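# Carry the tube rack to the counter in the next room

## Task

Move the tube rack onto the counter in the adjoining room so it stands upright with each tube seated all the way down in its hole. Neither the rack nor any tube may touch the floor. The connecting door swings shut on its own. The robot must not tip over or finish leaning. The result only counts if it stays put without the robot holding it, so release the rack and back away at the end.

## Robot and tools

Robot: a Hello Robot Stretch 4, a single-arm mobile manipulator about 1.6 m tall. It has an omni-wheel base (rim within 0.23 m of the base origin), a lift on a mast, a forward-telescoping arm, a three-joint wrist (yaw, pitch, roll) and a two-finger gripper with bendable steel fingers. Expect occasional brief pushes on loose objects.

Frames: the base frame has its origin on the floor under the base centre, x forward, y left, z up. hand_pose (link pinch, a point between the open fingertips) is reported in this frame and may be slightly off. Odometry frame = base frame at scene start; base_odometry counts wheel turns only, so slip shows as travel. Heading is positive left, range -3.142 to 3.142.

execute_actions: argument actions is a list holding exactly one action, or empty (empty just returns state and images). Optional cameras: a list from head_camera, head_left_camera, head_right_camera, wrist_camera, all; omitted/null/["all"] gives all, [] gives none. An action holds base, joints or both, plus optional pace and contact_limits; or end_of_arm alone. Motions in one action start together.
- base: one command only, a relative offset from where the base last measured itself. translate_m (metres, forward positive, -2 to 2), strafe_m (metres, left positive, -2 to 2), rotate_rad (radians, counter-clockwise positive, -3.2 to 3.2).
- joints: absolute targets keyed by name, one value each. lift_m 0 to 1.2 m (±0.004); arm_m extension 0 to 0.55 m (±0.004); wrist_yaw_rad -1.134 to 4.276 (0 forward, positive left, 3.14 stowed back, above 3.4 the arm may interfere); wrist_pitch_rad -1.117 to 4.259 (0 level, 1.57 pointing down, ±0.05); wrist_roll_rad -1.117 to 4.259 (0 fingers level, positive clockwise seen from behind); gripper_m -0.038 to 0.141 m fingertip gap (below 0 fingers press together). Joint targets outside range are clipped and reported; other bad values or unknown keys reject the whole call. Any joint or base left out may still be driving toward an earlier target.
- pace: slow, default, fast, max. Base top speeds 0.1/0.3/0.4/0.6 m/s and 1/2/3/4 rad/s; above lift 0.2 m these are capped further (down to 0.3 m/s and 1 rad/s at lift 1.2).
- contact_limits: only arm_m, 0 (lightest) to 0.75 (hardest), default 0.5.
- end_of_arm: "enable_torque" revives wrist/gripper motors that shut off.
No action runs beyond 15 s. To unfold the wrist at scene start, send lift_m 0.4 with wrist_yaw_rad 0. If a result reports a stop, later calls in the same reply are skipped.

wait: seconds 0 to 10; the robot holds its last command. zoom_image: camera plus region [x0,y0,x1,y1] in pixels of that camera's latest full image, at most 504x504. read_manual: only licence texts. finished_scene: scene number (1 or 2); ends the scene for good and reports success, so only call it once the rack is released and stable.

Results: base_status/joint_status give how each motion ended: done (base: wheels turned as ordered, even if slipping), off_target (rested away, may still push), contact_stop_at_<key> (hit something; that part goes slack — a slack lift may sink, slack wheels may roll), limit_stop_at_<name>, time_out, torque_fault (wrist motor went limp; needs enable_torque). limit_stop_at_tilt means lean over 6 degrees: lift, arm, wheels go slack until it leans less. limit_stop_at_own_body: self-collision guard, common with gripper tilted up (pitch below -0.2) and rolled (roll below -0.4 or above 4). on_its_own lists uncommanded behaviour; its "held at" is a target, not a position. lidar_m: 12 distances in 30-degree sectors, 1st straight ahead, counter-clockwise (4th left, 7th behind, 10th right); "-" is nothing seen or closer than 0.25 m; sees 0.15 m up to robot height, misses glass and thin legs. wrist_depth_mm: 7x7 grid of median depths 100–2000 mm from top left. turned_by_wheels vs turned_by_imu differing by over ~0.1 rad signals a bump or slip. base_tilt in degrees (forward/right positive, fixed bias up to 1.5). motor_effort in percent, bracket = peak; wheel effort positive turns the base right. A firm grip shows as a gripper_m effort change only with commanded gripper_m 0 or more; neither position nor done proves a grasp.

Gripping: command a gap smaller than the object; squeezing harder pulls it toward the wrist. If fingertips jam on a surface, raise the lift.

Cameras: head_camera looks ahead and down from the mast top (turn the base to look elsewhere); head_left_camera and head_right_camera are steeper fisheyes showing base and arm; wrist_camera looks along the fingers.

Avoid: dropping or banging the rack, hard pushes, turning or driving with over 1 kg held at arm_m above 0.2 (tip risk, worse at fast/max), strong pushes/pulls with the gripper high, overloading a level wrist (~2 kg causes torque fault), getting a wheel onto something low, and the self-closing door striking the load.

Each tool is called after ">>>" in YAML: its name, and indented under it one key for each argument.

## Session

I'll start by looking at the current state and camera images.

>>> execute_actions:
  actions: []

Scene clock: 0.00 s.
base_odometry: x=+0.000 y=+0.000 heading=+0.000 (m, m, rad; odometry frame)
turned_by_wheels: +0.000 (rad since the last result)
turned_by_imu: +0.000 (rad since the last result)
base_tilt: forward=+0.3 right=+0.9 (deg)
lidar_m: 0.88 1.33 2.92 1.13 0.87 0.82 0.92 0.80 0.78 0.85 0.84 0.83
base_status: not commanded
joint_positions: lift_m=+0.126 arm_m=+0.001 wrist_yaw_rad=+3.169 wrist_pitch_rad=-0.004 wrist_roll_rad=-0.016 gripper_m=+0.057
joint_status: not commanded
motor_effort: lift_m=+19 arm_m=-1 wrist_yaw_rad=+1 wrist_pitch_rad=-8 wrist_roll_rad=+1 gripper_m=-1 wheel_0=+0 wheel_1=+0 wheel_2=+0 (%)
hand_pose: x=-0.1190 y=+0.0793 z=+0.3055 quat_wxyz=(-0.014, +0.002, -0.008, +1.000) (m; base frame)
wrist_depth_mm: - - 133 1464 1708 1499 750 / - 108 133 1499 1160 1025 931 / - 117 144 1537 1708 1537 1336 / 135 135 1160 1661 1708 1537 1366 / 798 960 1098 1464 1661 1499 1336 / 707 788 788 931 904 1118 1182 / 233 253 286 - 715 768 820
pictures: head_camera, head_left_camera, head_right_camera, wrist_camera
Images, in order (width x height): head_camera 420x560, head_left_camera 420x672, head_right_camera 420x672, wrist_camera 616x392.

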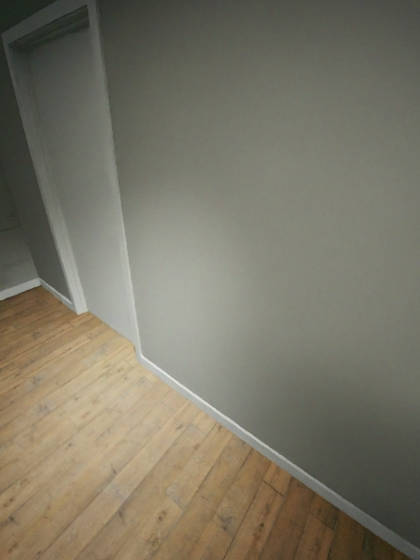

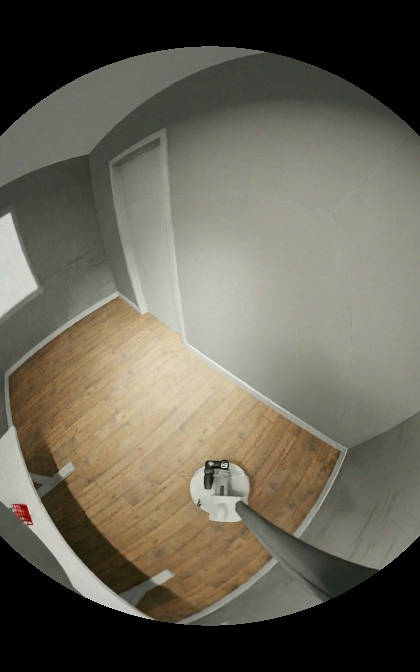

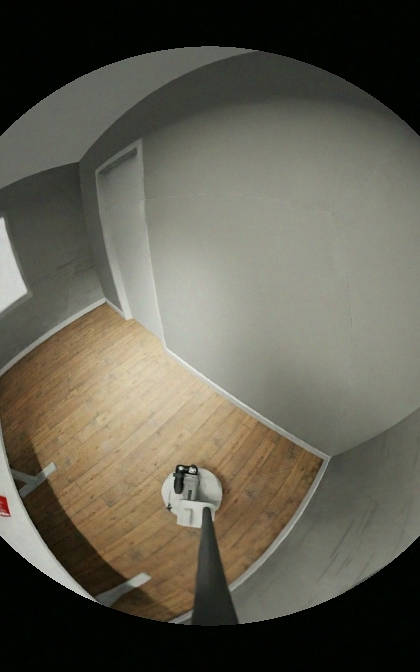

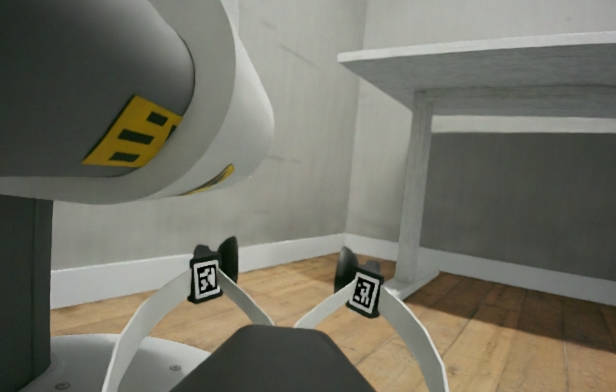

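>>> zoom_image:
  camera: "head_left_camera"
  region: [0, 420, 180, 640]

>>> zoom_image:
  camera: "head_left_camera"
  region: [60, 110, 260, 370]

Region (0, 420, 180, 640) of head_left_camera's 420x672 image, scaled by 2.291, with more detail than that image has; it fills the left 412 columns of this view, and the rest is white.

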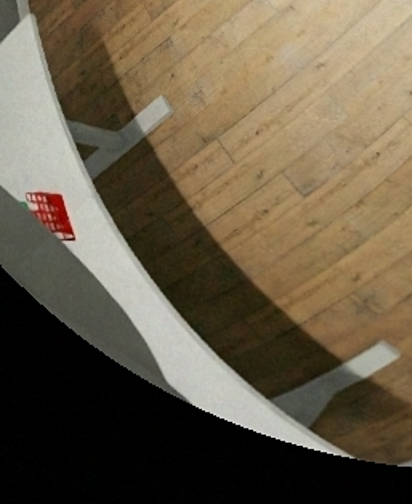

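Region (60, 110, 260, 370) of head_left_camera's 420x672 image, scaled by 1.938, with more detail than that image has; it fills the left 388 columns of this view, and the rest is white.

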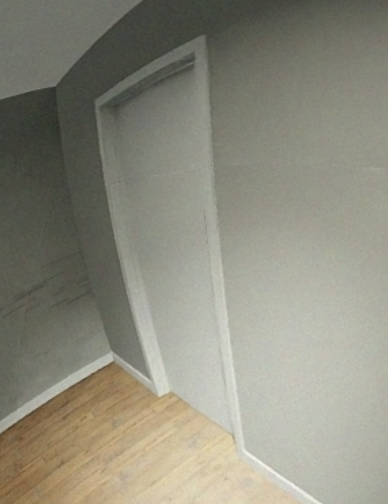

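>>> execute_actions:
  actions:
    - {"base": {"rotate_rad": 2.3}, "joints": {"lift_m": 0.85, "wrist_yaw_rad": 0.0, "gripper_m": 0.1}}

Scene clock: 58.23 s.
base_odometry: x=+0.000 y=+0.000 heading=+2.300 (m, m, rad; odometry frame)
turned_by_wheels: +2.300 (rad since the last result)
turned_by_imu: +2.302 (rad since the last result)
base_tilt: forward=+0.4 right=+0.8 (deg)
lidar_m: 0.83 0.81 0.90 0.77 0.77 0.95 0.82 0.83 0.99 2.02 2.91 0.95
base_status: done
joint_positions: lift_m=+0.850 arm_m=+0.001 wrist_yaw_rad=+0.000 wrist_pitch_rad=-0.004 wrist_roll_rad=-0.016 gripper_m=+0.100
joint_status: all done
motor_effort: lift_m=+21(22) arm_m=+0(0) wrist_yaw_rad=-1(8) wrist_pitch_rad=-6(6) wrist_roll_rad=-2(0) gripper_m=-1(4) wheel_0=+0(9) wheel_1=+1(6) wheel_2=+1(6) (%)
hand_pose: x=+0.4603 y=-0.0873 z=+1.0292 quat_wxyz=(+1.000, -0.008, -0.002, +0.000) (m; base frame)
wrist_depth_mm: 1229 1281 1336 1430 1537 1576 1708 / 1205 1308 1336 1430 1537 1618 1708 / 1229 1308 1366 1464 1576 1661 1756 / 1255 1308 1397 1499 1537 1661 1808 / 1255 1308 1430 1499 1576 1708 1808 / 778 778 831 904 219 1098 1921 / 603 627 691 - 759 854 1921
pictures: head_camera, head_left_camera, head_right_camera, wrist_camera
camera_calibration (this result's frames):
wrist_camera: T_world_to_cam=[[-0.0178385, -0.992772, 0.118685, -0.210204], [-0.0576936, -0.117484, -0.991398, 1.07902], [0.998175, -0.0245324, -0.0551808, -0.17646], [0, 0, 0, 1]] pos_world=[0.234641, -0.0862458, 1.08495]
Images, in order (width x height): head_camera 420x560, head_left_camera 420x672, head_right_camera 420x672, wrist_camera 616x392.

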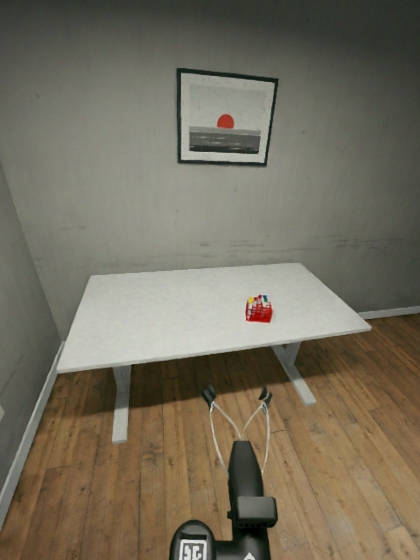

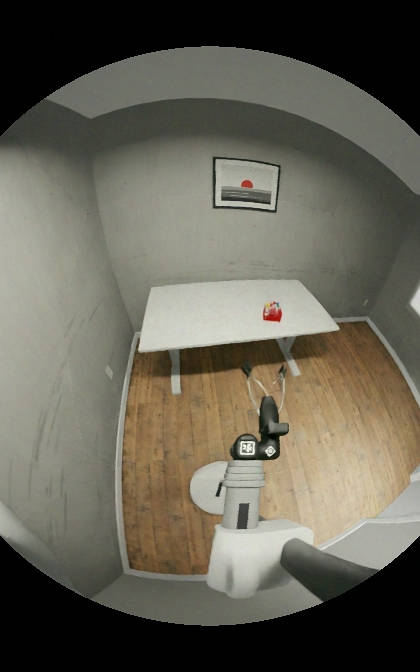

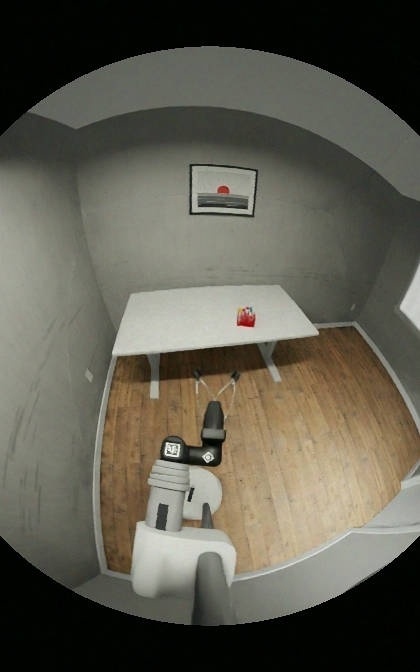

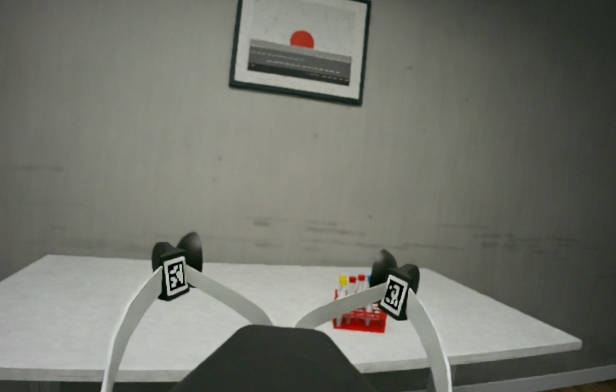

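>>> zoom_image:
  camera: "head_camera"
  region: [220, 270, 300, 340]

>>> zoom_image:
  camera: "wrist_camera"
  region: [300, 250, 430, 350]

Region (220, 270, 300, 340) of head_camera's 420x560 image, scaled by 6.300, with more detail than that image has; it fills the top 441 rows of this view, and the rest is white.

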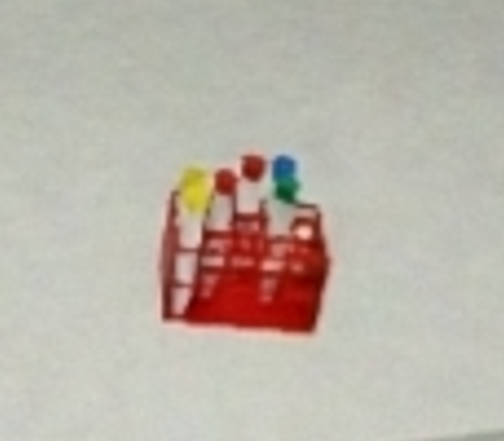

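Region (300, 250, 430, 350) of wrist_camera's 616x392 image, scaled by 3.877; it fills the top 388 rows of this view, and the rest is white.

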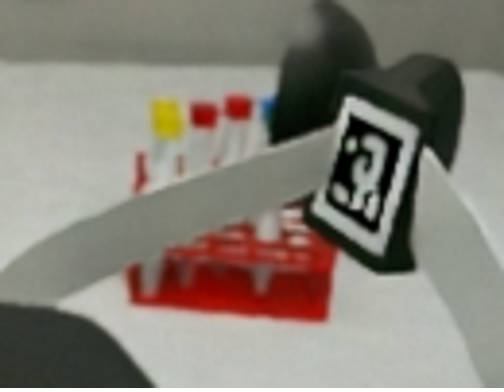

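>>> execute_actions:
  actions:
    - {"base": {"strafe_m": -0.14}, "joints": {"gripper_m": 0.14, "wrist_pitch_rad": 0.35, "lift_m": 0.9}}
  cameras: ["head_camera", "wrist_camera"]

>>> execute_actions:
  actions:
    - {"base": {"translate_m": 0.3}}
  cameras: ["head_camera", "wrist_camera"]

Scene clock: 103.20 s.
base_odometry: x=+0.104 y=+0.093 heading=+2.300 (m, m, rad; odometry frame)
turned_by_wheels: +0.000 (rad since the last result)
turned_by_imu: +0.002 (rad since the last result)
base_tilt: forward=+0.2 right=+0.8 (deg)
lidar_m: 0.86 0.88 1.00 0.91 0.92 0.92 0.78 0.80 0.98 1.99 2.76 1.00
base_status: done
joint_positions: lift_m=+0.900 arm_m=+0.001 wrist_yaw_rad=+0.000 wrist_pitch_rad=+0.352 wrist_roll_rad=-0.016 gripper_m=+0.140
joint_status: all done
motor_effort: lift_m=+21(22) arm_m=+0(1) wrist_yaw_rad=+1(0) wrist_pitch_rad=-4(6) wrist_roll_rad=+1(0) gripper_m=-1(1) wheel_0=-1(6) wheel_1=+1(7) wheel_2=+1(1) (%)
hand_pose: x=+0.4426 y=-0.0874 z=+0.9786 quat_wxyz=(+0.985, -0.008, +0.175, +0.001) (m; base frame)
wrist_depth_mm: 1182 1205 1281 1336 1397 1499 1576 / 1229 1308 1366 1397 1499 1576 1708 / 1182 1229 1336 1430 1576 1708 1756 / 809 854 917 917 1042 1160 1921 / 1008 676 1618 1756 1281 - - / 1281 1397 1464 1499 1366 1708 1756 / 1160 1255 1255 - 1366 1397 1464
pictures: head_camera, wrist_camera
camera_calibration (this result's frames):
wrist_camera: T_world_to_cam=[[0.0243524, -0.992768, 0.117554, -0.222167], [-0.399397, -0.117459, -0.909222, 1.09871], [0.916454, -0.024809, -0.399369, 0.211377], [0, 0, 0, 1]] pos_world=[0.250514, -0.0862638, 1.1095]
Images, in order (width x height): head_camera 420x560, wrist_camera 616x392.

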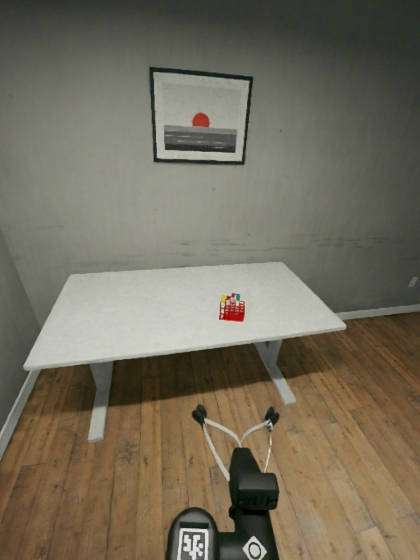

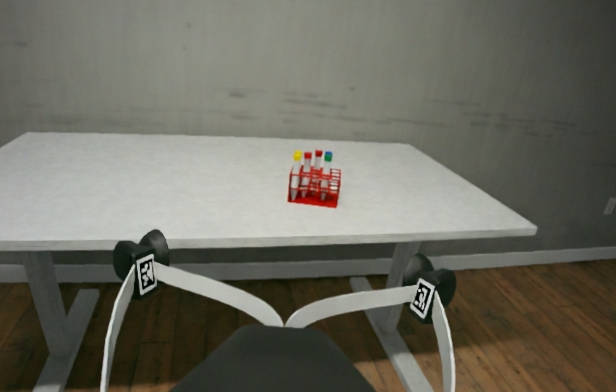

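Scene clock: 105.67 s.
base_odometry: x=-0.096 y=+0.317 heading=+2.300 (m, m, rad; odometry frame)
turned_by_wheels: +0.000 (rad since the last result)
turned_by_imu: +0.001 (rad since the last result)
base_tilt: forward=+0.2 right=+0.7 (deg)
lidar_m: 0.57 0.57 0.69 0.99 1.00 1.20 1.09 1.09 1.31 2.44 2.64 0.68
base_status: done
joint_positions: lift_m=+0.900 arm_m=+0.001 wrist_yaw_rad=+0.000 wrist_pitch_rad=+0.352 wrist_roll_rad=-0.016 gripper_m=+0.140
joint_status: not commanded
motor_effort: lift_m=+21(21) arm_m=+0(0) wrist_yaw_rad=+1(1) wrist_pitch_rad=-5(5) wrist_roll_rad=+1(1) gripper_m=+1(1) wheel_0=+0(7) wheel_1=+0(3) wheel_2=+1(7) (%)
hand_pose: x=+0.4426 y=-0.0874 z=+0.9786 quat_wxyz=(+0.985, -0.008, +0.175, +0.001) (m; base frame)
wrist_depth_mm: 960 976 1042 1078 1138 1205 1255 / 1008 1025 1098 1138 1205 1255 1336 / 1042 1098 1160 1229 1281 1366 1430 / 809 854 904 976 1042 1430 1576 / 621 585 691 647 741 788 1708 / 492 504 512 539 530 609 683 / 436 459 480 - 1255 1336 1430
pictures: head_camera, wrist_camera
camera_calibration (this result's frames):
wrist_camera: T_world_to_cam=[[0.0243753, -0.992767, 0.117553, -0.222172], [-0.399427, -0.117466, -0.909208, 1.09871], [0.916441, -0.0247917, -0.399401, 0.21142], [0, 0, 0, 1]] pos_world=[0.250517, -0.0862623, 1.10952]
Images, in order (width x height): head_camera 420x560, wrist_camera 616x392.

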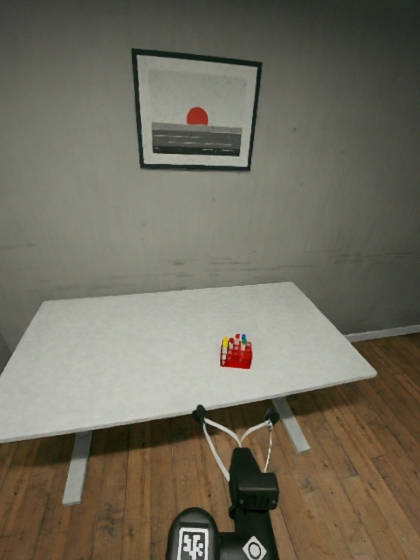

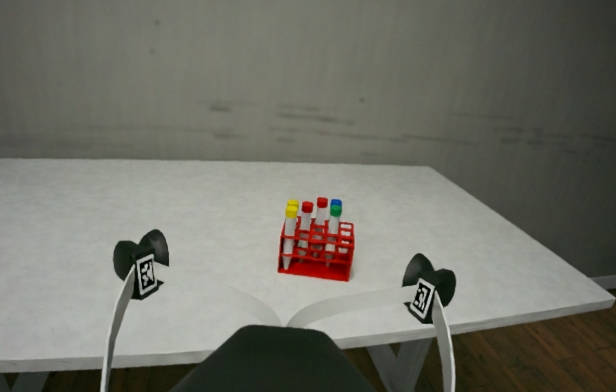

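>>> zoom_image:
  camera: "wrist_camera"
  region: [260, 185, 380, 290]

>>> zoom_image:
  camera: "head_camera"
  region: [200, 320, 280, 385]

Region (260, 185, 380, 290) of wrist_camera's 616x392 image, scaled by 4.200; it fills the top 441 rows of this view, and the rest is white.

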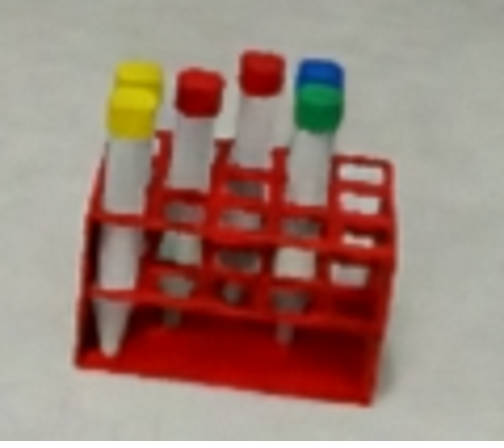

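Region (200, 320, 280, 385) of head_camera's 420x560 image, scaled by 6.300, with more detail than that image has; it fills the top 410 rows of this view, and the rest is white.

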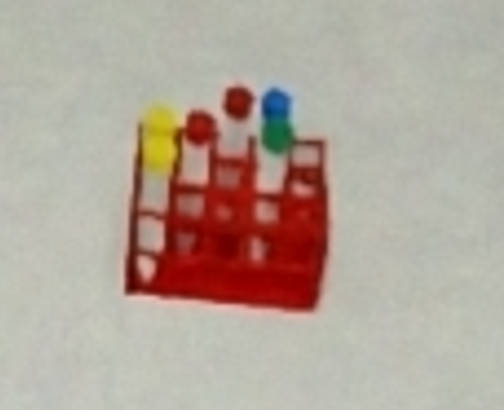

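>>> execute_actions:
  actions:
    - {"joints": {"lift_m": 0.66, "wrist_pitch_rad": 0.0}}
  cameras: ["wrist_camera"]

Scene clock: 149.80 s.
base_odometry: x=-0.096 y=+0.317 heading=+2.300 (m, m, rad; odometry frame)
turned_by_wheels: +0.000 (rad since the last result)
turned_by_imu: +0.001 (rad since the last result)
base_tilt: forward=+0.2 right=+0.8 (deg)
lidar_m: 0.56 0.56 0.68 0.99 0.99 1.17 1.09 1.12 1.33 2.43 2.62 0.67
base_status: not commanded
joint_positions: lift_m=+0.660 arm_m=+0.001 wrist_yaw_rad=+0.000 wrist_pitch_rad=+0.002 wrist_roll_rad=-0.016 gripper_m=+0.140
joint_status: all done
motor_effort: lift_m=+16(18) arm_m=-1(0) wrist_yaw_rad=+2(1) wrist_pitch_rad=-7(8) wrist_roll_rad=+0(0) gripper_m=+4(1) wheel_0=+0(0) wheel_1=+0(0) wheel_2=+1(1) (%)
hand_pose: x=+0.4603 y=-0.0874 z=+0.8377 quat_wxyz=(+1.000, -0.008, +0.001, +0.000) (m; base frame)
wrist_depth_mm: 976 1042 1098 1160 1255 1308 1397 / 1025 1042 1118 1205 1255 1336 1430 / 1008 1060 1138 1205 1281 1366 1464 / 1042 1098 1160 1182 1281 1397 1430 / 591 508 732 597 878 1336 1499 / 379 379 397 427 421 521 554 / 1078 1118 1160 - 1336 1430 1537
pictures: wrist_camera
camera_calibration (this result's frames):
wrist_camera: T_world_to_cam=[[-0.0173026, -0.992767, 0.118801, -0.187892], [-0.0642098, -0.11747, -0.990998, 0.89185], [0.997786, -0.024775, -0.0617128, -0.181378], [0, 0, 0, 1]] pos_world=[0.234991, -0.0862611, 0.894951]
Images, in order (width x height): wrist_camera 616x392.

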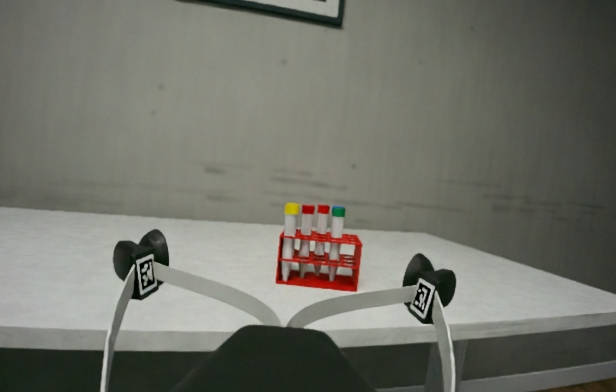

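>>> zoom_image:
  camera: "wrist_camera"
  region: [262, 195, 372, 300]

Region (262, 195, 372, 300) of wrist_camera's 616x392 image, scaled by 4.582; it fills the top 481 rows of this view, and the rest is white.

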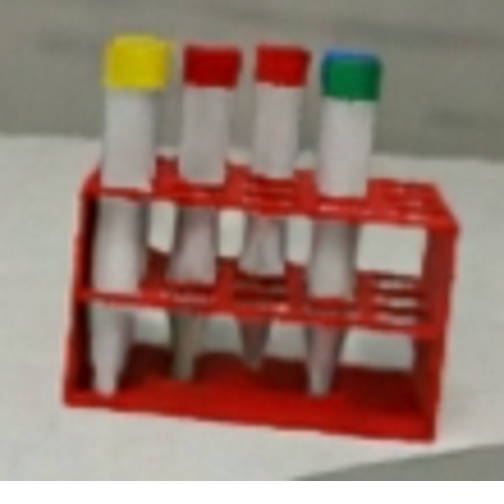

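>>> execute_actions:
  actions:
    - {"joints": {"lift_m": 0.56, "wrist_pitch_rad": -0.05}}
  cameras: ["wrist_camera"]

>>> zoom_image:
  camera: "wrist_camera"
  region: [255, 130, 385, 260]

Scene clock: 167.20 s.
base_odometry: x=-0.096 y=+0.317 heading=+2.300 (m, m, rad; odometry frame)
turned_by_wheels: +0.000 (rad since the last result)
turned_by_imu: +0.001 (rad since the last result)
base_tilt: forward=+0.3 right=+0.9 (deg)
lidar_m: 0.57 0.57 0.69 0.99 1.00 1.19 1.09 1.07 1.32 2.47 2.60 0.66
base_status: not commanded
joint_positions: lift_m=+0.560 arm_m=+0.001 wrist_yaw_rad=+0.000 wrist_pitch_rad=-0.048 wrist_roll_rad=-0.016 gripper_m=+0.140
joint_status: all done
motor_effort: lift_m=+16(16) arm_m=+0(0) wrist_yaw_rad=+1(1) wrist_pitch_rad=-7(8) wrist_roll_rad=+0(1) gripper_m=-1(3) wheel_0=+0(0) wheel_1=+0(0) wheel_2=+1(1) (%)
hand_pose: x=+0.4600 y=-0.0874 z=+0.7521 quat_wxyz=(+1.000, -0.008, -0.024, +0.000) (m; base frame)
wrist_depth_mm: 1008 1060 1138 1205 1281 1336 1430 / 1042 1078 1138 1205 1281 1366 1464 / 1025 1078 1138 1205 1281 1366 1464 / 946 1060 1160 591 1308 1366 1464 / 351 340 410 473 539 634 1464 / 1060 1078 1160 1205 413 854 1499 / 1060 1098 1182 - 1336 1397 1537
pictures: wrist_camera
camera_calibration (this result's frames):
wrist_camera: T_world_to_cam=[[-0.0232151, -0.992767, 0.117787, -0.174248], [-0.0146033, -0.117469, -0.992969, 0.785684], [0.999624, -0.0247719, -0.0117706, -0.224744], [0, 0, 0, 1]] pos_world=[0.232087, -0.0862609, 0.798039]
Images, in order (width x height): wrist_camera 616x392.

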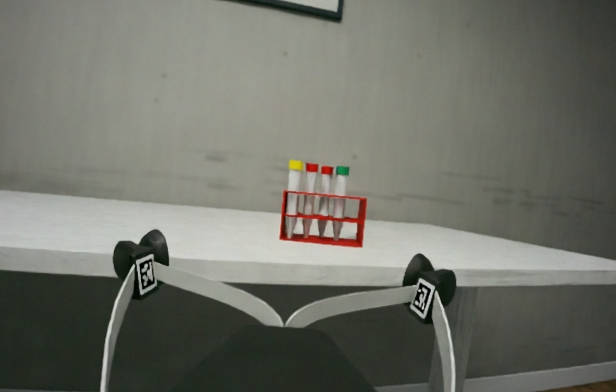

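Region (255, 130, 385, 260) of wrist_camera's 616x392 image, scaled by 3.877.

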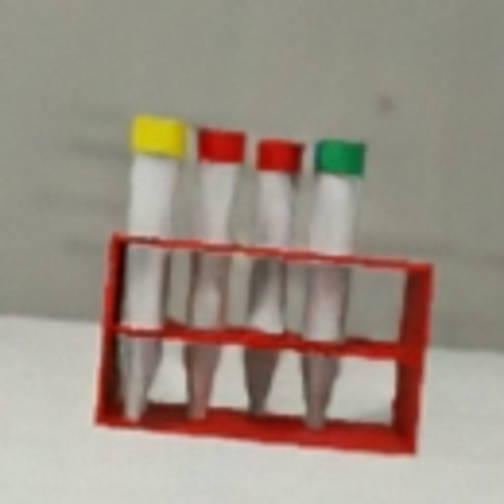

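>>> execute_actions:
  actions: []
  cameras: ["head_left_camera", "head_right_camera"]

Scene clock: 218.60 s.
base_odometry: x=-0.096 y=+0.317 heading=+2.300 (m, m, rad; odometry frame)
turned_by_wheels: +0.000 (rad since the last result)
turned_by_imu: +0.001 (rad since the last result)
base_tilt: forward=+0.3 right=+0.8 (deg)
lidar_m: 0.57 0.58 0.68 0.98 0.99 1.16 1.07 1.10 1.34 2.45 2.62 0.67
base_status: not commanded
joint_positions: lift_m=+0.560 arm_m=+0.001 wrist_yaw_rad=+0.000 wrist_pitch_rad=-0.048 wrist_roll_rad=-0.016 gripper_m=+0.140
joint_status: all done
motor_effort: lift_m=+16(16) arm_m=-1(0) wrist_yaw_rad=+1(1) wrist_pitch_rad=-7(8) wrist_roll_rad=-2(1) gripper_m=+2(3) wheel_0=+0(0) wheel_1=+0(0) wheel_2=+1(1) (%)
hand_pose: x=+0.4600 y=-0.0874 z=+0.7521 quat_wxyz=(+1.000, -0.008, -0.024, +0.000) (m; base frame)
wrist_depth_mm: 1025 1060 1138 1182 1281 1366 1430 / 1025 1078 1118 1229 1281 1336 1499 / 1042 1098 1138 1229 1281 1366 1499 / 946 1060 1138 591 1308 1366 1464 / 353 338 410 473 544 627 1430 / 1042 1078 1138 1182 415 866 1499 / 1042 1118 1138 - 1308 1430 1499
pictures: head_left_camera, head_right_camera
Images, in order (width x height): head_left_camera 420x672, head_right_camera 420x672.

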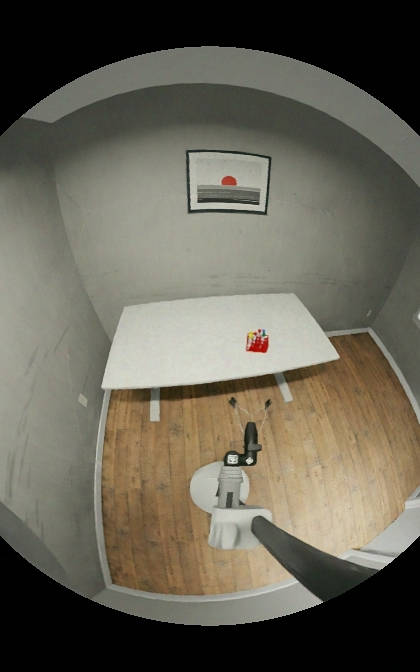

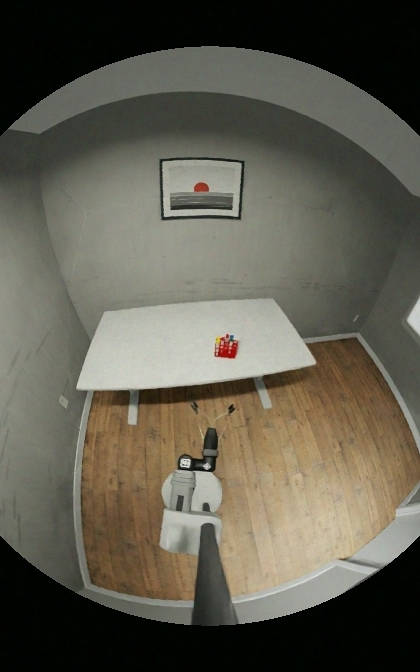

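>>> execute_actions:
  actions:
    - {"base": {"rotate_rad": -1.32}, "joints": {"lift_m": 0.2, "wrist_pitch_rad": 0.0}}
  cameras: ["head_camera"]

Scene clock: 242.27 s.
base_odometry: x=-0.096 y=+0.317 heading=+0.980 (m, m, rad; odometry frame)
turned_by_wheels: -1.320 (rad since the last result)
turned_by_imu: -1.318 (rad since the last result)
base_tilt: forward=+0.1 right=+0.9 (deg)
lidar_m: 2.72 0.83 0.61 0.57 0.59 0.85 0.97 1.05 1.13 1.10 1.16 1.74
base_status: done
joint_positions: lift_m=+0.200 arm_m=+0.001 wrist_yaw_rad=+0.000 wrist_pitch_rad=+0.002 wrist_roll_rad=-0.016 gripper_m=+0.140
joint_status: all done
motor_effort: lift_m=+16(17) arm_m=-1(1) wrist_yaw_rad=+1(1) wrist_pitch_rad=-6(2) wrist_roll_rad=+1(0) gripper_m=+1(6) wheel_0=-1(7) wheel_1=+1(5) wheel_2=-1(5) (%)
hand_pose: x=+0.4603 y=-0.0874 z=+0.3779 quat_wxyz=(+1.000, -0.008, +0.001, +0.000) (m; base frame)
wrist_depth_mm: 1863 - - - - - 1576 / 1863 - - - - - 1537 / - - - - - - 1537 / - - - - - - 1499 / 1430 1229 1808 - - 1808 1430 / 931 931 976 1060 1008 1281 1336 / 715 750 809 - 891 866 931
pictures: head_camera
Images, in order (width x height): head_camera 420x560.

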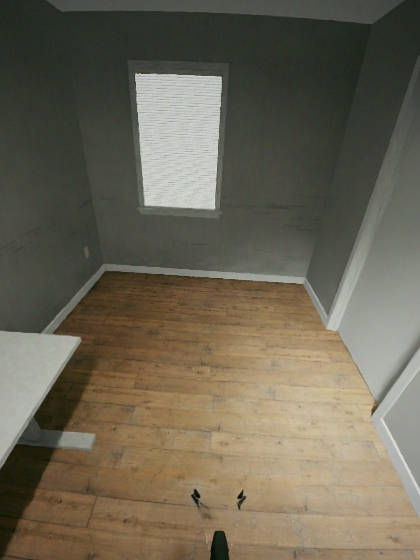

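>>> execute_actions:
  actions:
    - {"base": {"translate_m": 1.45}, "pace": "fast"}
  cameras: ["head_right_camera"]

>>> execute_actions:
  actions:
    - {"base": {"rotate_rad": -1.57}}
  cameras: ["head_camera", "head_left_camera", "wrist_camera"]

Scene clock: 255.57 s.
base_odometry: x=+0.712 y=+1.522 heading=+0.980 (m, m, rad; odometry frame)
turned_by_wheels: +0.000 (rad since the last result)
turned_by_imu: +0.002 (rad since the last result)
base_tilt: forward=+0.2 right=+0.7 (deg)
lidar_m: 1.23 1.30 1.39 1.33 0.79 0.84 2.42 1.59 1.21 1.21 1.23 1.30
base_status: done
joint_positions: lift_m=+0.200 arm_m=+0.001 wrist_yaw_rad=+0.000 wrist_pitch_rad=+0.002 wrist_roll_rad=-0.016 gripper_m=+0.140
joint_status: not commanded
motor_effort: lift_m=+17(16) arm_m=+0(0) wrist_yaw_rad=+0(1) wrist_pitch_rad=-6(5) wrist_roll_rad=+1(1) gripper_m=+2(0) wheel_0=+0(6) wheel_1=-1(8) wheel_2=+0(12) (%)
hand_pose: x=+0.4603 y=-0.0874 z=+0.3778 quat_wxyz=(+1.000, -0.008, +0.001, +0.000) (m; base frame)
wrist_depth_mm: 1008 1008 1025 1025 1008 1025 1025 / 1025 1042 1042 1042 1025 1025 1042 / 1042 1042 1042 1060 1042 1042 1042 / 1078 1060 1078 1042 1060 1060 1042 / 1078 1060 1060 1078 1042 1060 1060 / 917 946 976 1042 1025 1060 1042 / 707 741 798 - 891 878 931
pictures: head_right_camera
Images, in order (width x height): head_right_camera 420x672.

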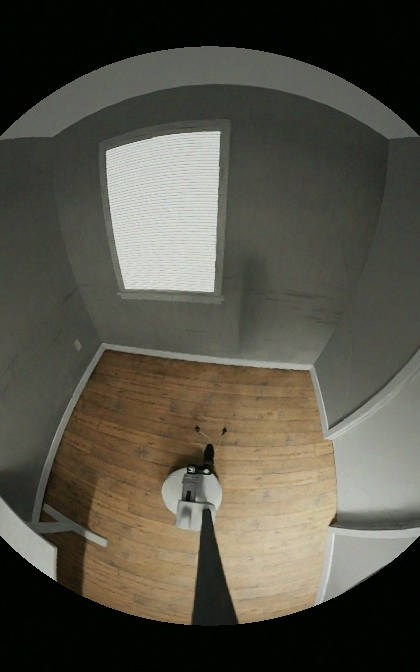

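Scene clock: 257.63 s.
base_odometry: x=+0.712 y=+1.522 heading=-0.590 (m, m, rad; odometry frame)
turned_by_wheels: -1.570 (rad since the last result)
turned_by_imu: -1.569 (rad since the last result)
base_tilt: forward=+0.2 right=+0.8 (deg)
lidar_m: 1.19 1.22 1.36 1.24 1.32 1.39 1.34 0.80 0.83 2.44 1.62 1.21
base_status: done
joint_positions: lift_m=+0.200 arm_m=+0.001 wrist_yaw_rad=+0.000 wrist_pitch_rad=+0.002 wrist_roll_rad=-0.016 gripper_m=+0.140
joint_status: not commanded
motor_effort: lift_m=+17(16) arm_m=+0(0) wrist_yaw_rad=+1(1) wrist_pitch_rad=-6(7) wrist_roll_rad=+1(1) gripper_m=+5(1) wheel_0=+2(3) wheel_1=-1(7) wheel_2=+0(6) (%)
hand_pose: x=+0.4603 y=-0.0874 z=+0.3778 quat_wxyz=(+1.000, -0.008, +0.001, +0.000) (m; base frame)
wrist_depth_mm: 891 960 960 976 960 891 904 / 891 976 960 960 960 891 891 / 891 960 960 991 991 891 904 / 904 976 991 991 1008 917 904 / 917 917 991 1008 991 931 917 / 904 931 960 1008 931 946 946 / 699 750 798 - 878 878 917
pictures: head_camera, head_left_camera, wrist_camera
camera_calibration (this result's frames):
wrist_camera: T_world_to_cam=[[-0.017358, -0.992768, 0.118791, -0.133227], [-0.0636491, -0.117471, -0.991035, 0.435882], [0.997821, -0.0247634, -0.0611497, -0.209997], [0, 0, 0, 1]] pos_world=[0.23497, -0.0862603, 0.434959]
Images, in order (width x height): head_camera 420x560, head_left_camera 420x672, wrist_camera 616x392.

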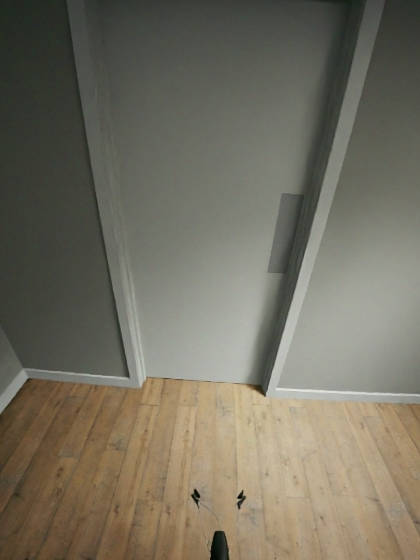

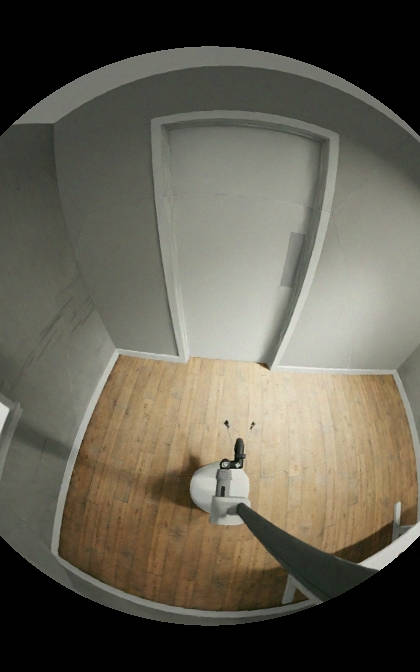

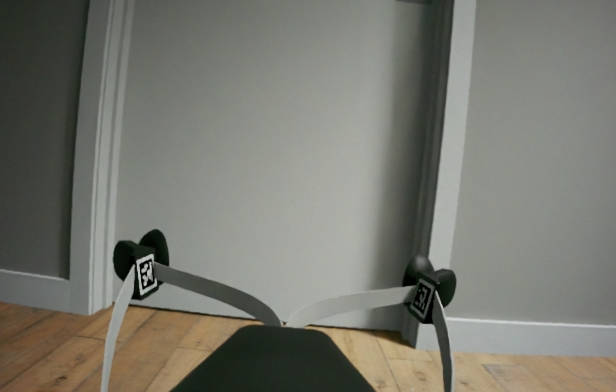

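>>> execute_actions:
  actions:
    - {"base": {"strafe_m": -1.436}, "pace": "fast"}
  cameras: []

>>> execute_actions:
  actions:
    - {"base": {"rotate_rad": 2.89}, "joints": {"lift_m": 0.64}}
  cameras: ["head_camera", "wrist_camera"]

Scene clock: 382.43 s.
base_odometry: x=-0.087 y=+0.328 heading=-0.590 (m, m, rad; odometry frame)
turned_by_wheels: +0.000 (rad since the last result)
turned_by_imu: +0.005 (rad since the last result)
base_tilt: forward=+0.2 right=+0.8 (deg)
lidar_m: 1.10 1.14 1.75 2.69 0.81 0.59 0.57 0.59 0.83 0.99 1.05 1.16
base_status: done
joint_positions: lift_m=+0.200 arm_m=+0.001 wrist_yaw_rad=+0.000 wrist_pitch_rad=+0.002 wrist_roll_rad=-0.016 gripper_m=+0.140
joint_status: not commanded
motor_effort: lift_m=+17(17) arm_m=+0(0) wrist_yaw_rad=+0(1) wrist_pitch_rad=-6(6) wrist_roll_rad=+1(1) gripper_m=-3(6) wheel_0=-2(12) wheel_1=+1(10) wheel_2=+0(2) (%)
hand_pose: x=+0.4603 y=-0.0874 z=+0.3778 quat_wxyz=(+1.000, -0.008, +0.001, +0.000) (m; base frame)
wrist_depth_mm: 854 866 842 854 842 854 854 / 854 854 866 854 854 866 854 / 866 866 866 854 866 866 866 / 878 878 866 878 878 878 891 / 878 878 891 878 891 878 878 / 891 878 904 878 891 904 891 / 715 750 798 - 878 866 878
pictures: none
No camera images: the call's "cameras" was empty. Leave "cameras" out to get every camera's image.

Scene clock: 385.17 s.
base_odometry: x=-0.087 y=+0.328 heading=+2.300 (m, m, rad; odometry frame)
turned_by_wheels: +2.890 (rad since the last result)
turned_by_imu: +2.890 (rad since the last result)
base_tilt: forward=+0.2 right=+0.8 (deg)
lidar_m: 0.57 0.57 0.68 0.99 0.97 1.21 1.10 1.11 1.34 2.47 2.59 0.64
base_status: done
joint_positions: lift_m=+0.640 arm_m=+0.001 wrist_yaw_rad=+0.000 wrist_pitch_rad=+0.002 wrist_roll_rad=-0.016 gripper_m=+0.140
joint_status: all done
motor_effort: lift_m=+21(22) arm_m=-1(0) wrist_yaw_rad=+0(1) wrist_pitch_rad=-7(6) wrist_roll_rad=+2(1) gripper_m=-1(1) wheel_0=+1(9) wheel_1=-2(9) wheel_2=+0(6) (%)
hand_pose: x=+0.4603 y=-0.0874 z=+0.8175 quat_wxyz=(+1.000, -0.008, +0.001, +0.000) (m; base frame)
wrist_depth_mm: 991 1025 1098 1160 1205 1336 1336 / 1008 1042 1078 1182 1255 1308 1430 / 1025 1060 1138 1205 1255 1366 1464 / 1008 1078 1138 1160 1281 1366 1464 / 521 452 640 574 788 904 1499 / 336 351 366 404 413 504 544 / 1060 1118 1138 - 1336 1430 1499
pictures: head_camera, wrist_camera
camera_calibration (this result's frames):
wrist_camera: T_world_to_cam=[[-0.0171968, -0.99277, 0.118792, -0.185479], [-0.0636763, -0.117481, -0.991032, 0.871575], [0.997822, -0.0246068, -0.0611957, -0.183088], [0, 0, 0, 1]] pos_world=[0.234999, -0.0862504, 0.874588]
Images, in order (width x height): head_camera 420x560, wrist_camera 616x392.

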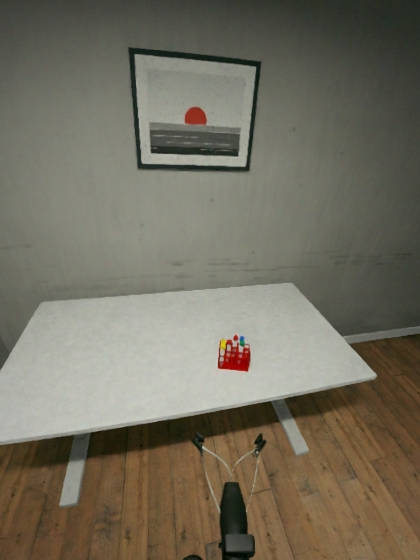

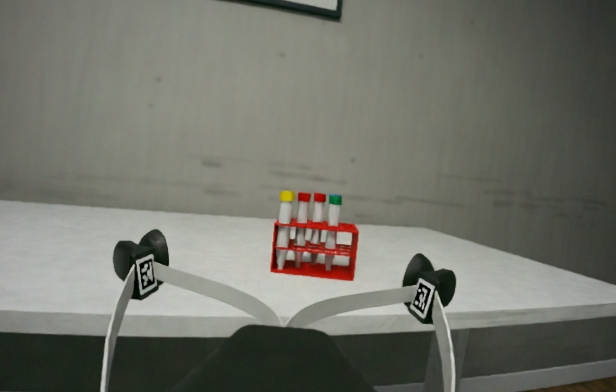

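>>> zoom_image:
  camera: "wrist_camera"
  region: [255, 180, 375, 290]

>>> zoom_image:
  camera: "head_camera"
  region: [200, 320, 270, 385]

Region (255, 180, 375, 290) of wrist_camera's 616x392 image, scaled by 4.200; it fills the top 462 rows of this view, and the rest is white.

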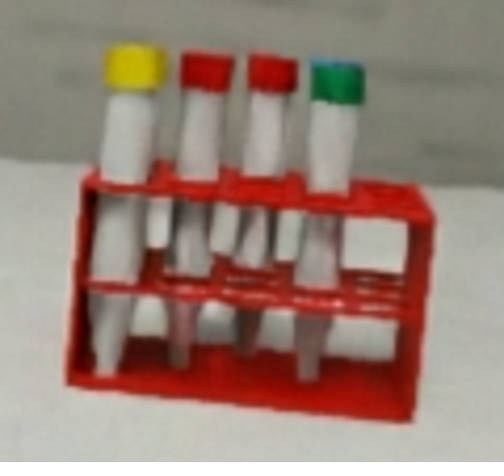

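Region (200, 320, 270, 385) of head_camera's 420x560 image, scaled by 7.200, with more detail than that image has; it fills the top 468 rows of this view, and the rest is white.

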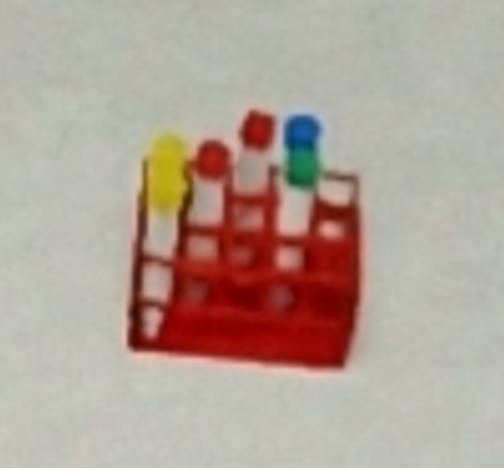

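>>> execute_actions:
  actions:
    - {"base": {"strafe_m": -0.02}, "joints": {"lift_m": 0.62, "arm_m": 0.12}}
  cameras: ["head_camera", "wrist_camera"]

Scene clock: 416.50 s.
base_odometry: x=-0.072 y=+0.341 heading=+2.300 (m, m, rad; odometry frame)
turned_by_wheels: +0.000 (rad since the last result)
turned_by_imu: +0.001 (rad since the last result)
base_tilt: forward=+0.3 right=+0.8 (deg)
lidar_m: 0.57 0.57 0.68 1.00 1.02 1.25 1.10 1.10 1.35 2.49 2.61 0.65
base_status: done
joint_positions: lift_m=+0.620 arm_m=+0.119 wrist_yaw_rad=+0.000 wrist_pitch_rad=+0.002 wrist_roll_rad=-0.016 gripper_m=+0.140
joint_status: all done
motor_effort: lift_m=+16(21) arm_m=+6(6) wrist_yaw_rad=+1(1) wrist_pitch_rad=-7(7) wrist_roll_rad=+2(1) gripper_m=+1(1) wheel_0=+0(5) wheel_1=+1(8) wheel_2=-1(1) (%)
hand_pose: x=+0.5784 y=-0.0874 z=+0.7978 quat_wxyz=(+1.000, -0.008, +0.001, +0.000) (m; base frame)
wrist_depth_mm: 891 946 1008 1060 1118 1205 1255 / 904 960 991 1060 1118 1182 1281 / 931 960 1008 1078 1160 1229 1308 / 946 960 1025 480 1160 1255 1308 / 449 394 530 466 668 778 1336 / 290 291 304 327 317 399 421 / 236 249 259 - 304 336 1366
pictures: head_camera, wrist_camera
camera_calibration (this result's frames):
wrist_camera: T_world_to_cam=[[-0.0172342, -0.992769, 0.118793, -0.181111], [-0.0637899, -0.117477, -0.991025, 0.859701], [0.997815, -0.0246573, -0.0613041, -0.302056], [0, 0, 0, 1]] pos_world=[0.353115, -0.0862536, 0.854983]
Images, in order (width x height): head_camera 420x560, wrist_camera 616x392.

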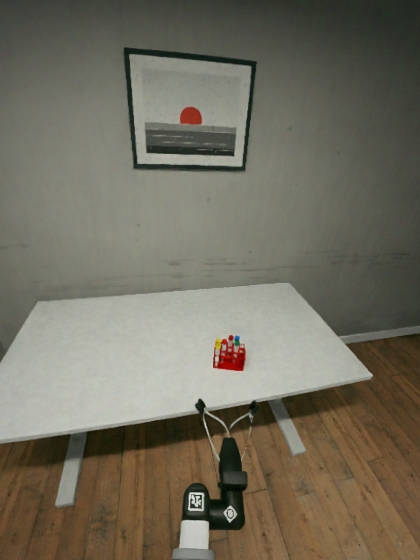

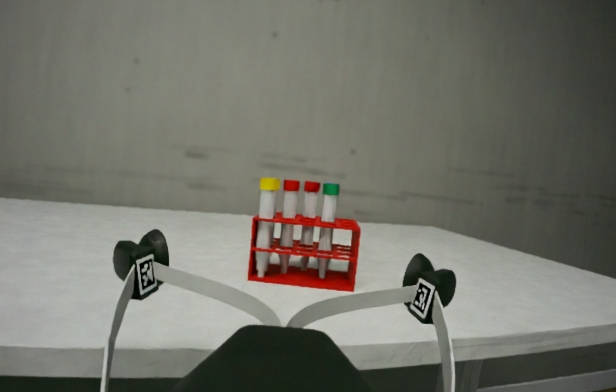

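>>> zoom_image:
  camera: "wrist_camera"
  region: [230, 165, 380, 305]

>>> zoom_image:
  camera: "head_camera"
  region: [170, 320, 290, 440]

Region (230, 165, 380, 305) of wrist_camera's 616x392 image, scaled by 3.360; it fills the top 470 rows of this view, and the rest is white.

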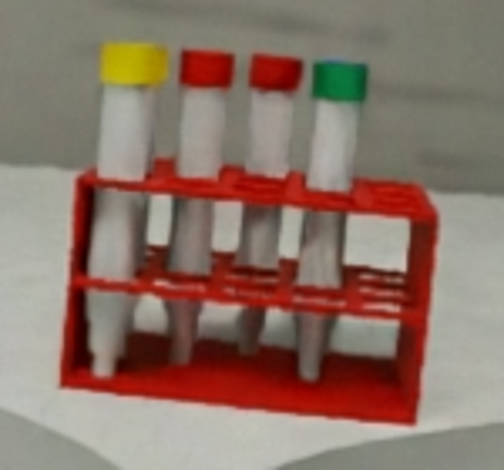

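Region (170, 320, 290, 440) of head_camera's 420x560 image, scaled by 4.200, with more detail than that image has.

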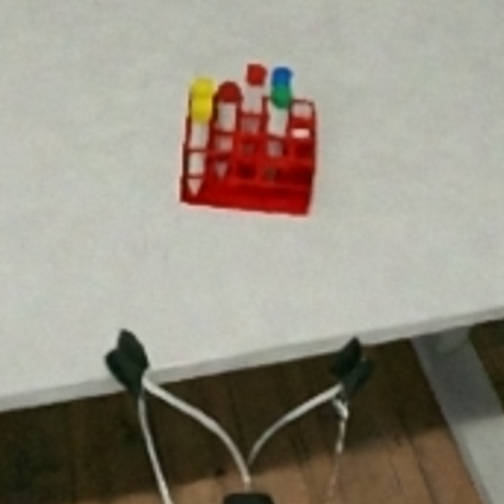

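>>> execute_actions:
  actions:
    - {"base": {"strafe_m": -0.013}, "joints": {"lift_m": 0.592, "arm_m": 0.22}}
  cameras: ["head_camera", "wrist_camera"]

Scene clock: 466.20 s.
base_odometry: x=-0.062 y=+0.350 heading=+2.300 (m, m, rad; odometry frame)
turned_by_wheels: +0.000 (rad since the last result)
turned_by_imu: +0.001 (rad since the last result)
base_tilt: forward=+0.2 right=+0.9 (deg)
lidar_m: 0.54 0.57 0.67 1.01 1.02 1.23 1.11 1.09 1.31 2.48 2.60 0.72
base_status: done
joint_positions: lift_m=+0.592 arm_m=+0.219 wrist_yaw_rad=+0.000 wrist_pitch_rad=+0.002 wrist_roll_rad=-0.016 gripper_m=+0.140
joint_status: all done
motor_effort: lift_m=+16(16) arm_m=+6(6) wrist_yaw_rad=+1(1) wrist_pitch_rad=-5(4) wrist_roll_rad=+1(0) gripper_m=+1(2) wheel_0=+0(3) wheel_1=+0(4) wheel_2=+0(2) (%)
hand_pose: x=+0.6784 y=-0.0874 z=+0.7698 quat_wxyz=(+1.000, -0.008, +0.001, +0.000) (m; base frame)
wrist_depth_mm: 820 854 891 960 1042 1078 1160 / 831 878 917 976 1042 1098 1182 / 854 891 931 976 1042 1118 1182 / 778 866 854 357 1042 1138 1205 / 355 307 377 366 525 615 1205 / 229 229 238 258 250 314 332 / 175 183 198 - 217 217 231
pictures: head_camera, wrist_camera
camera_calibration (this result's frames):
wrist_camera: T_world_to_cam=[[-0.017231, -0.992769, 0.118794, -0.176063], [-0.0638131, -0.117477, -0.991023, 0.838342], [0.997813, -0.024657, -0.0613274, -0.403546], [0, 0, 0, 1]] pos_world=[0.453127, -0.0862536, 0.826984]
Images, in order (width x height): head_camera 420x560, wrist_camera 616x392.

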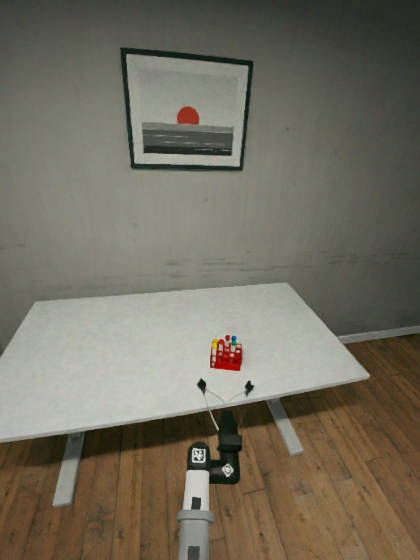

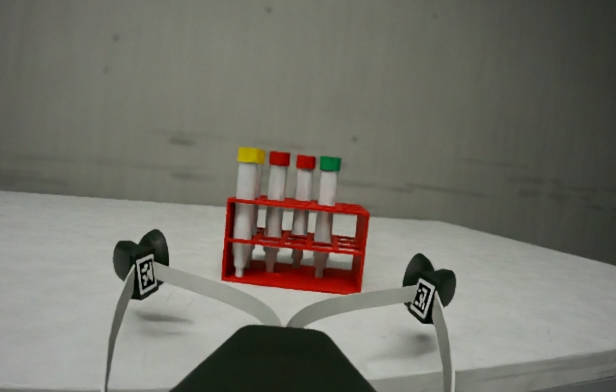

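>>> zoom_image:
  camera: "wrist_camera"
  region: [200, 135, 390, 310]

>>> zoom_image:
  camera: "head_camera"
  region: [180, 325, 280, 415]

Region (200, 135, 390, 310) of wrist_camera's 616x392 image, scaled by 2.653; it fills the top 464 rows of this view, and the rest is white.

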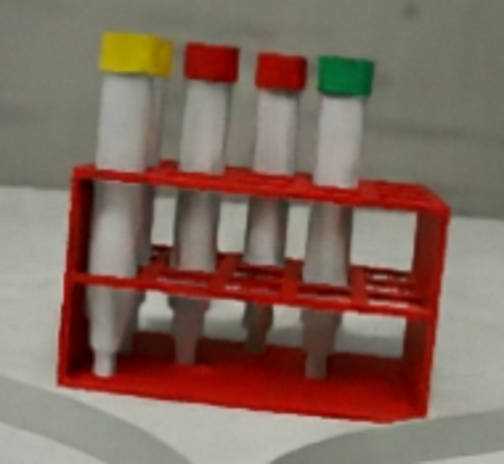

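Region (180, 325, 280, 415) of head_camera's 420x560 image, scaled by 5.040, with more detail than that image has; it fills the top 454 rows of this view, and the rest is white.

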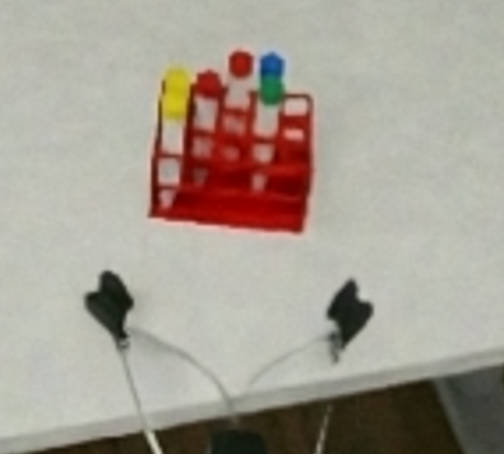

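>>> zoom_image:
  camera: "wrist_camera"
  region: [210, 185, 300, 300]

>>> zoom_image:
  camera: "wrist_camera"
  region: [300, 185, 390, 300]

Region (210, 185, 300, 300) of wrist_camera's 616x392 image, scaled by 4.383; it fills the left 394 columns of this view, and the rest is white.

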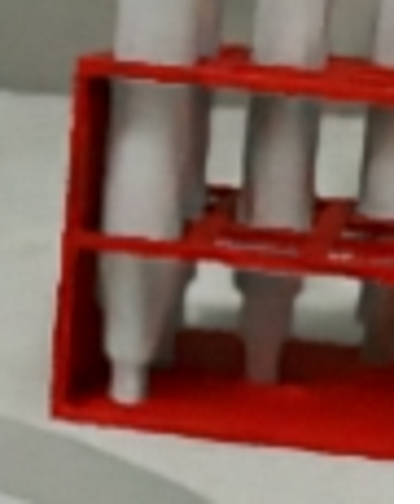

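Region (300, 185, 390, 300) of wrist_camera's 616x392 image, scaled by 4.383; it fills the left 394 columns of this view, and the rest is white.

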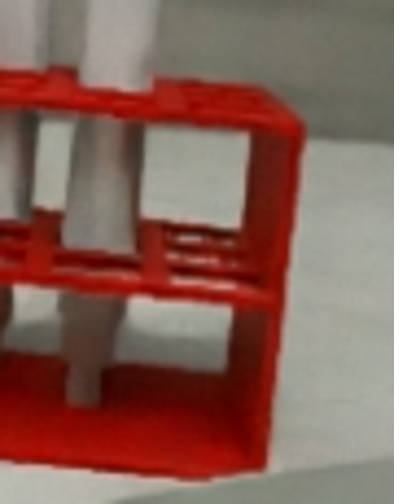

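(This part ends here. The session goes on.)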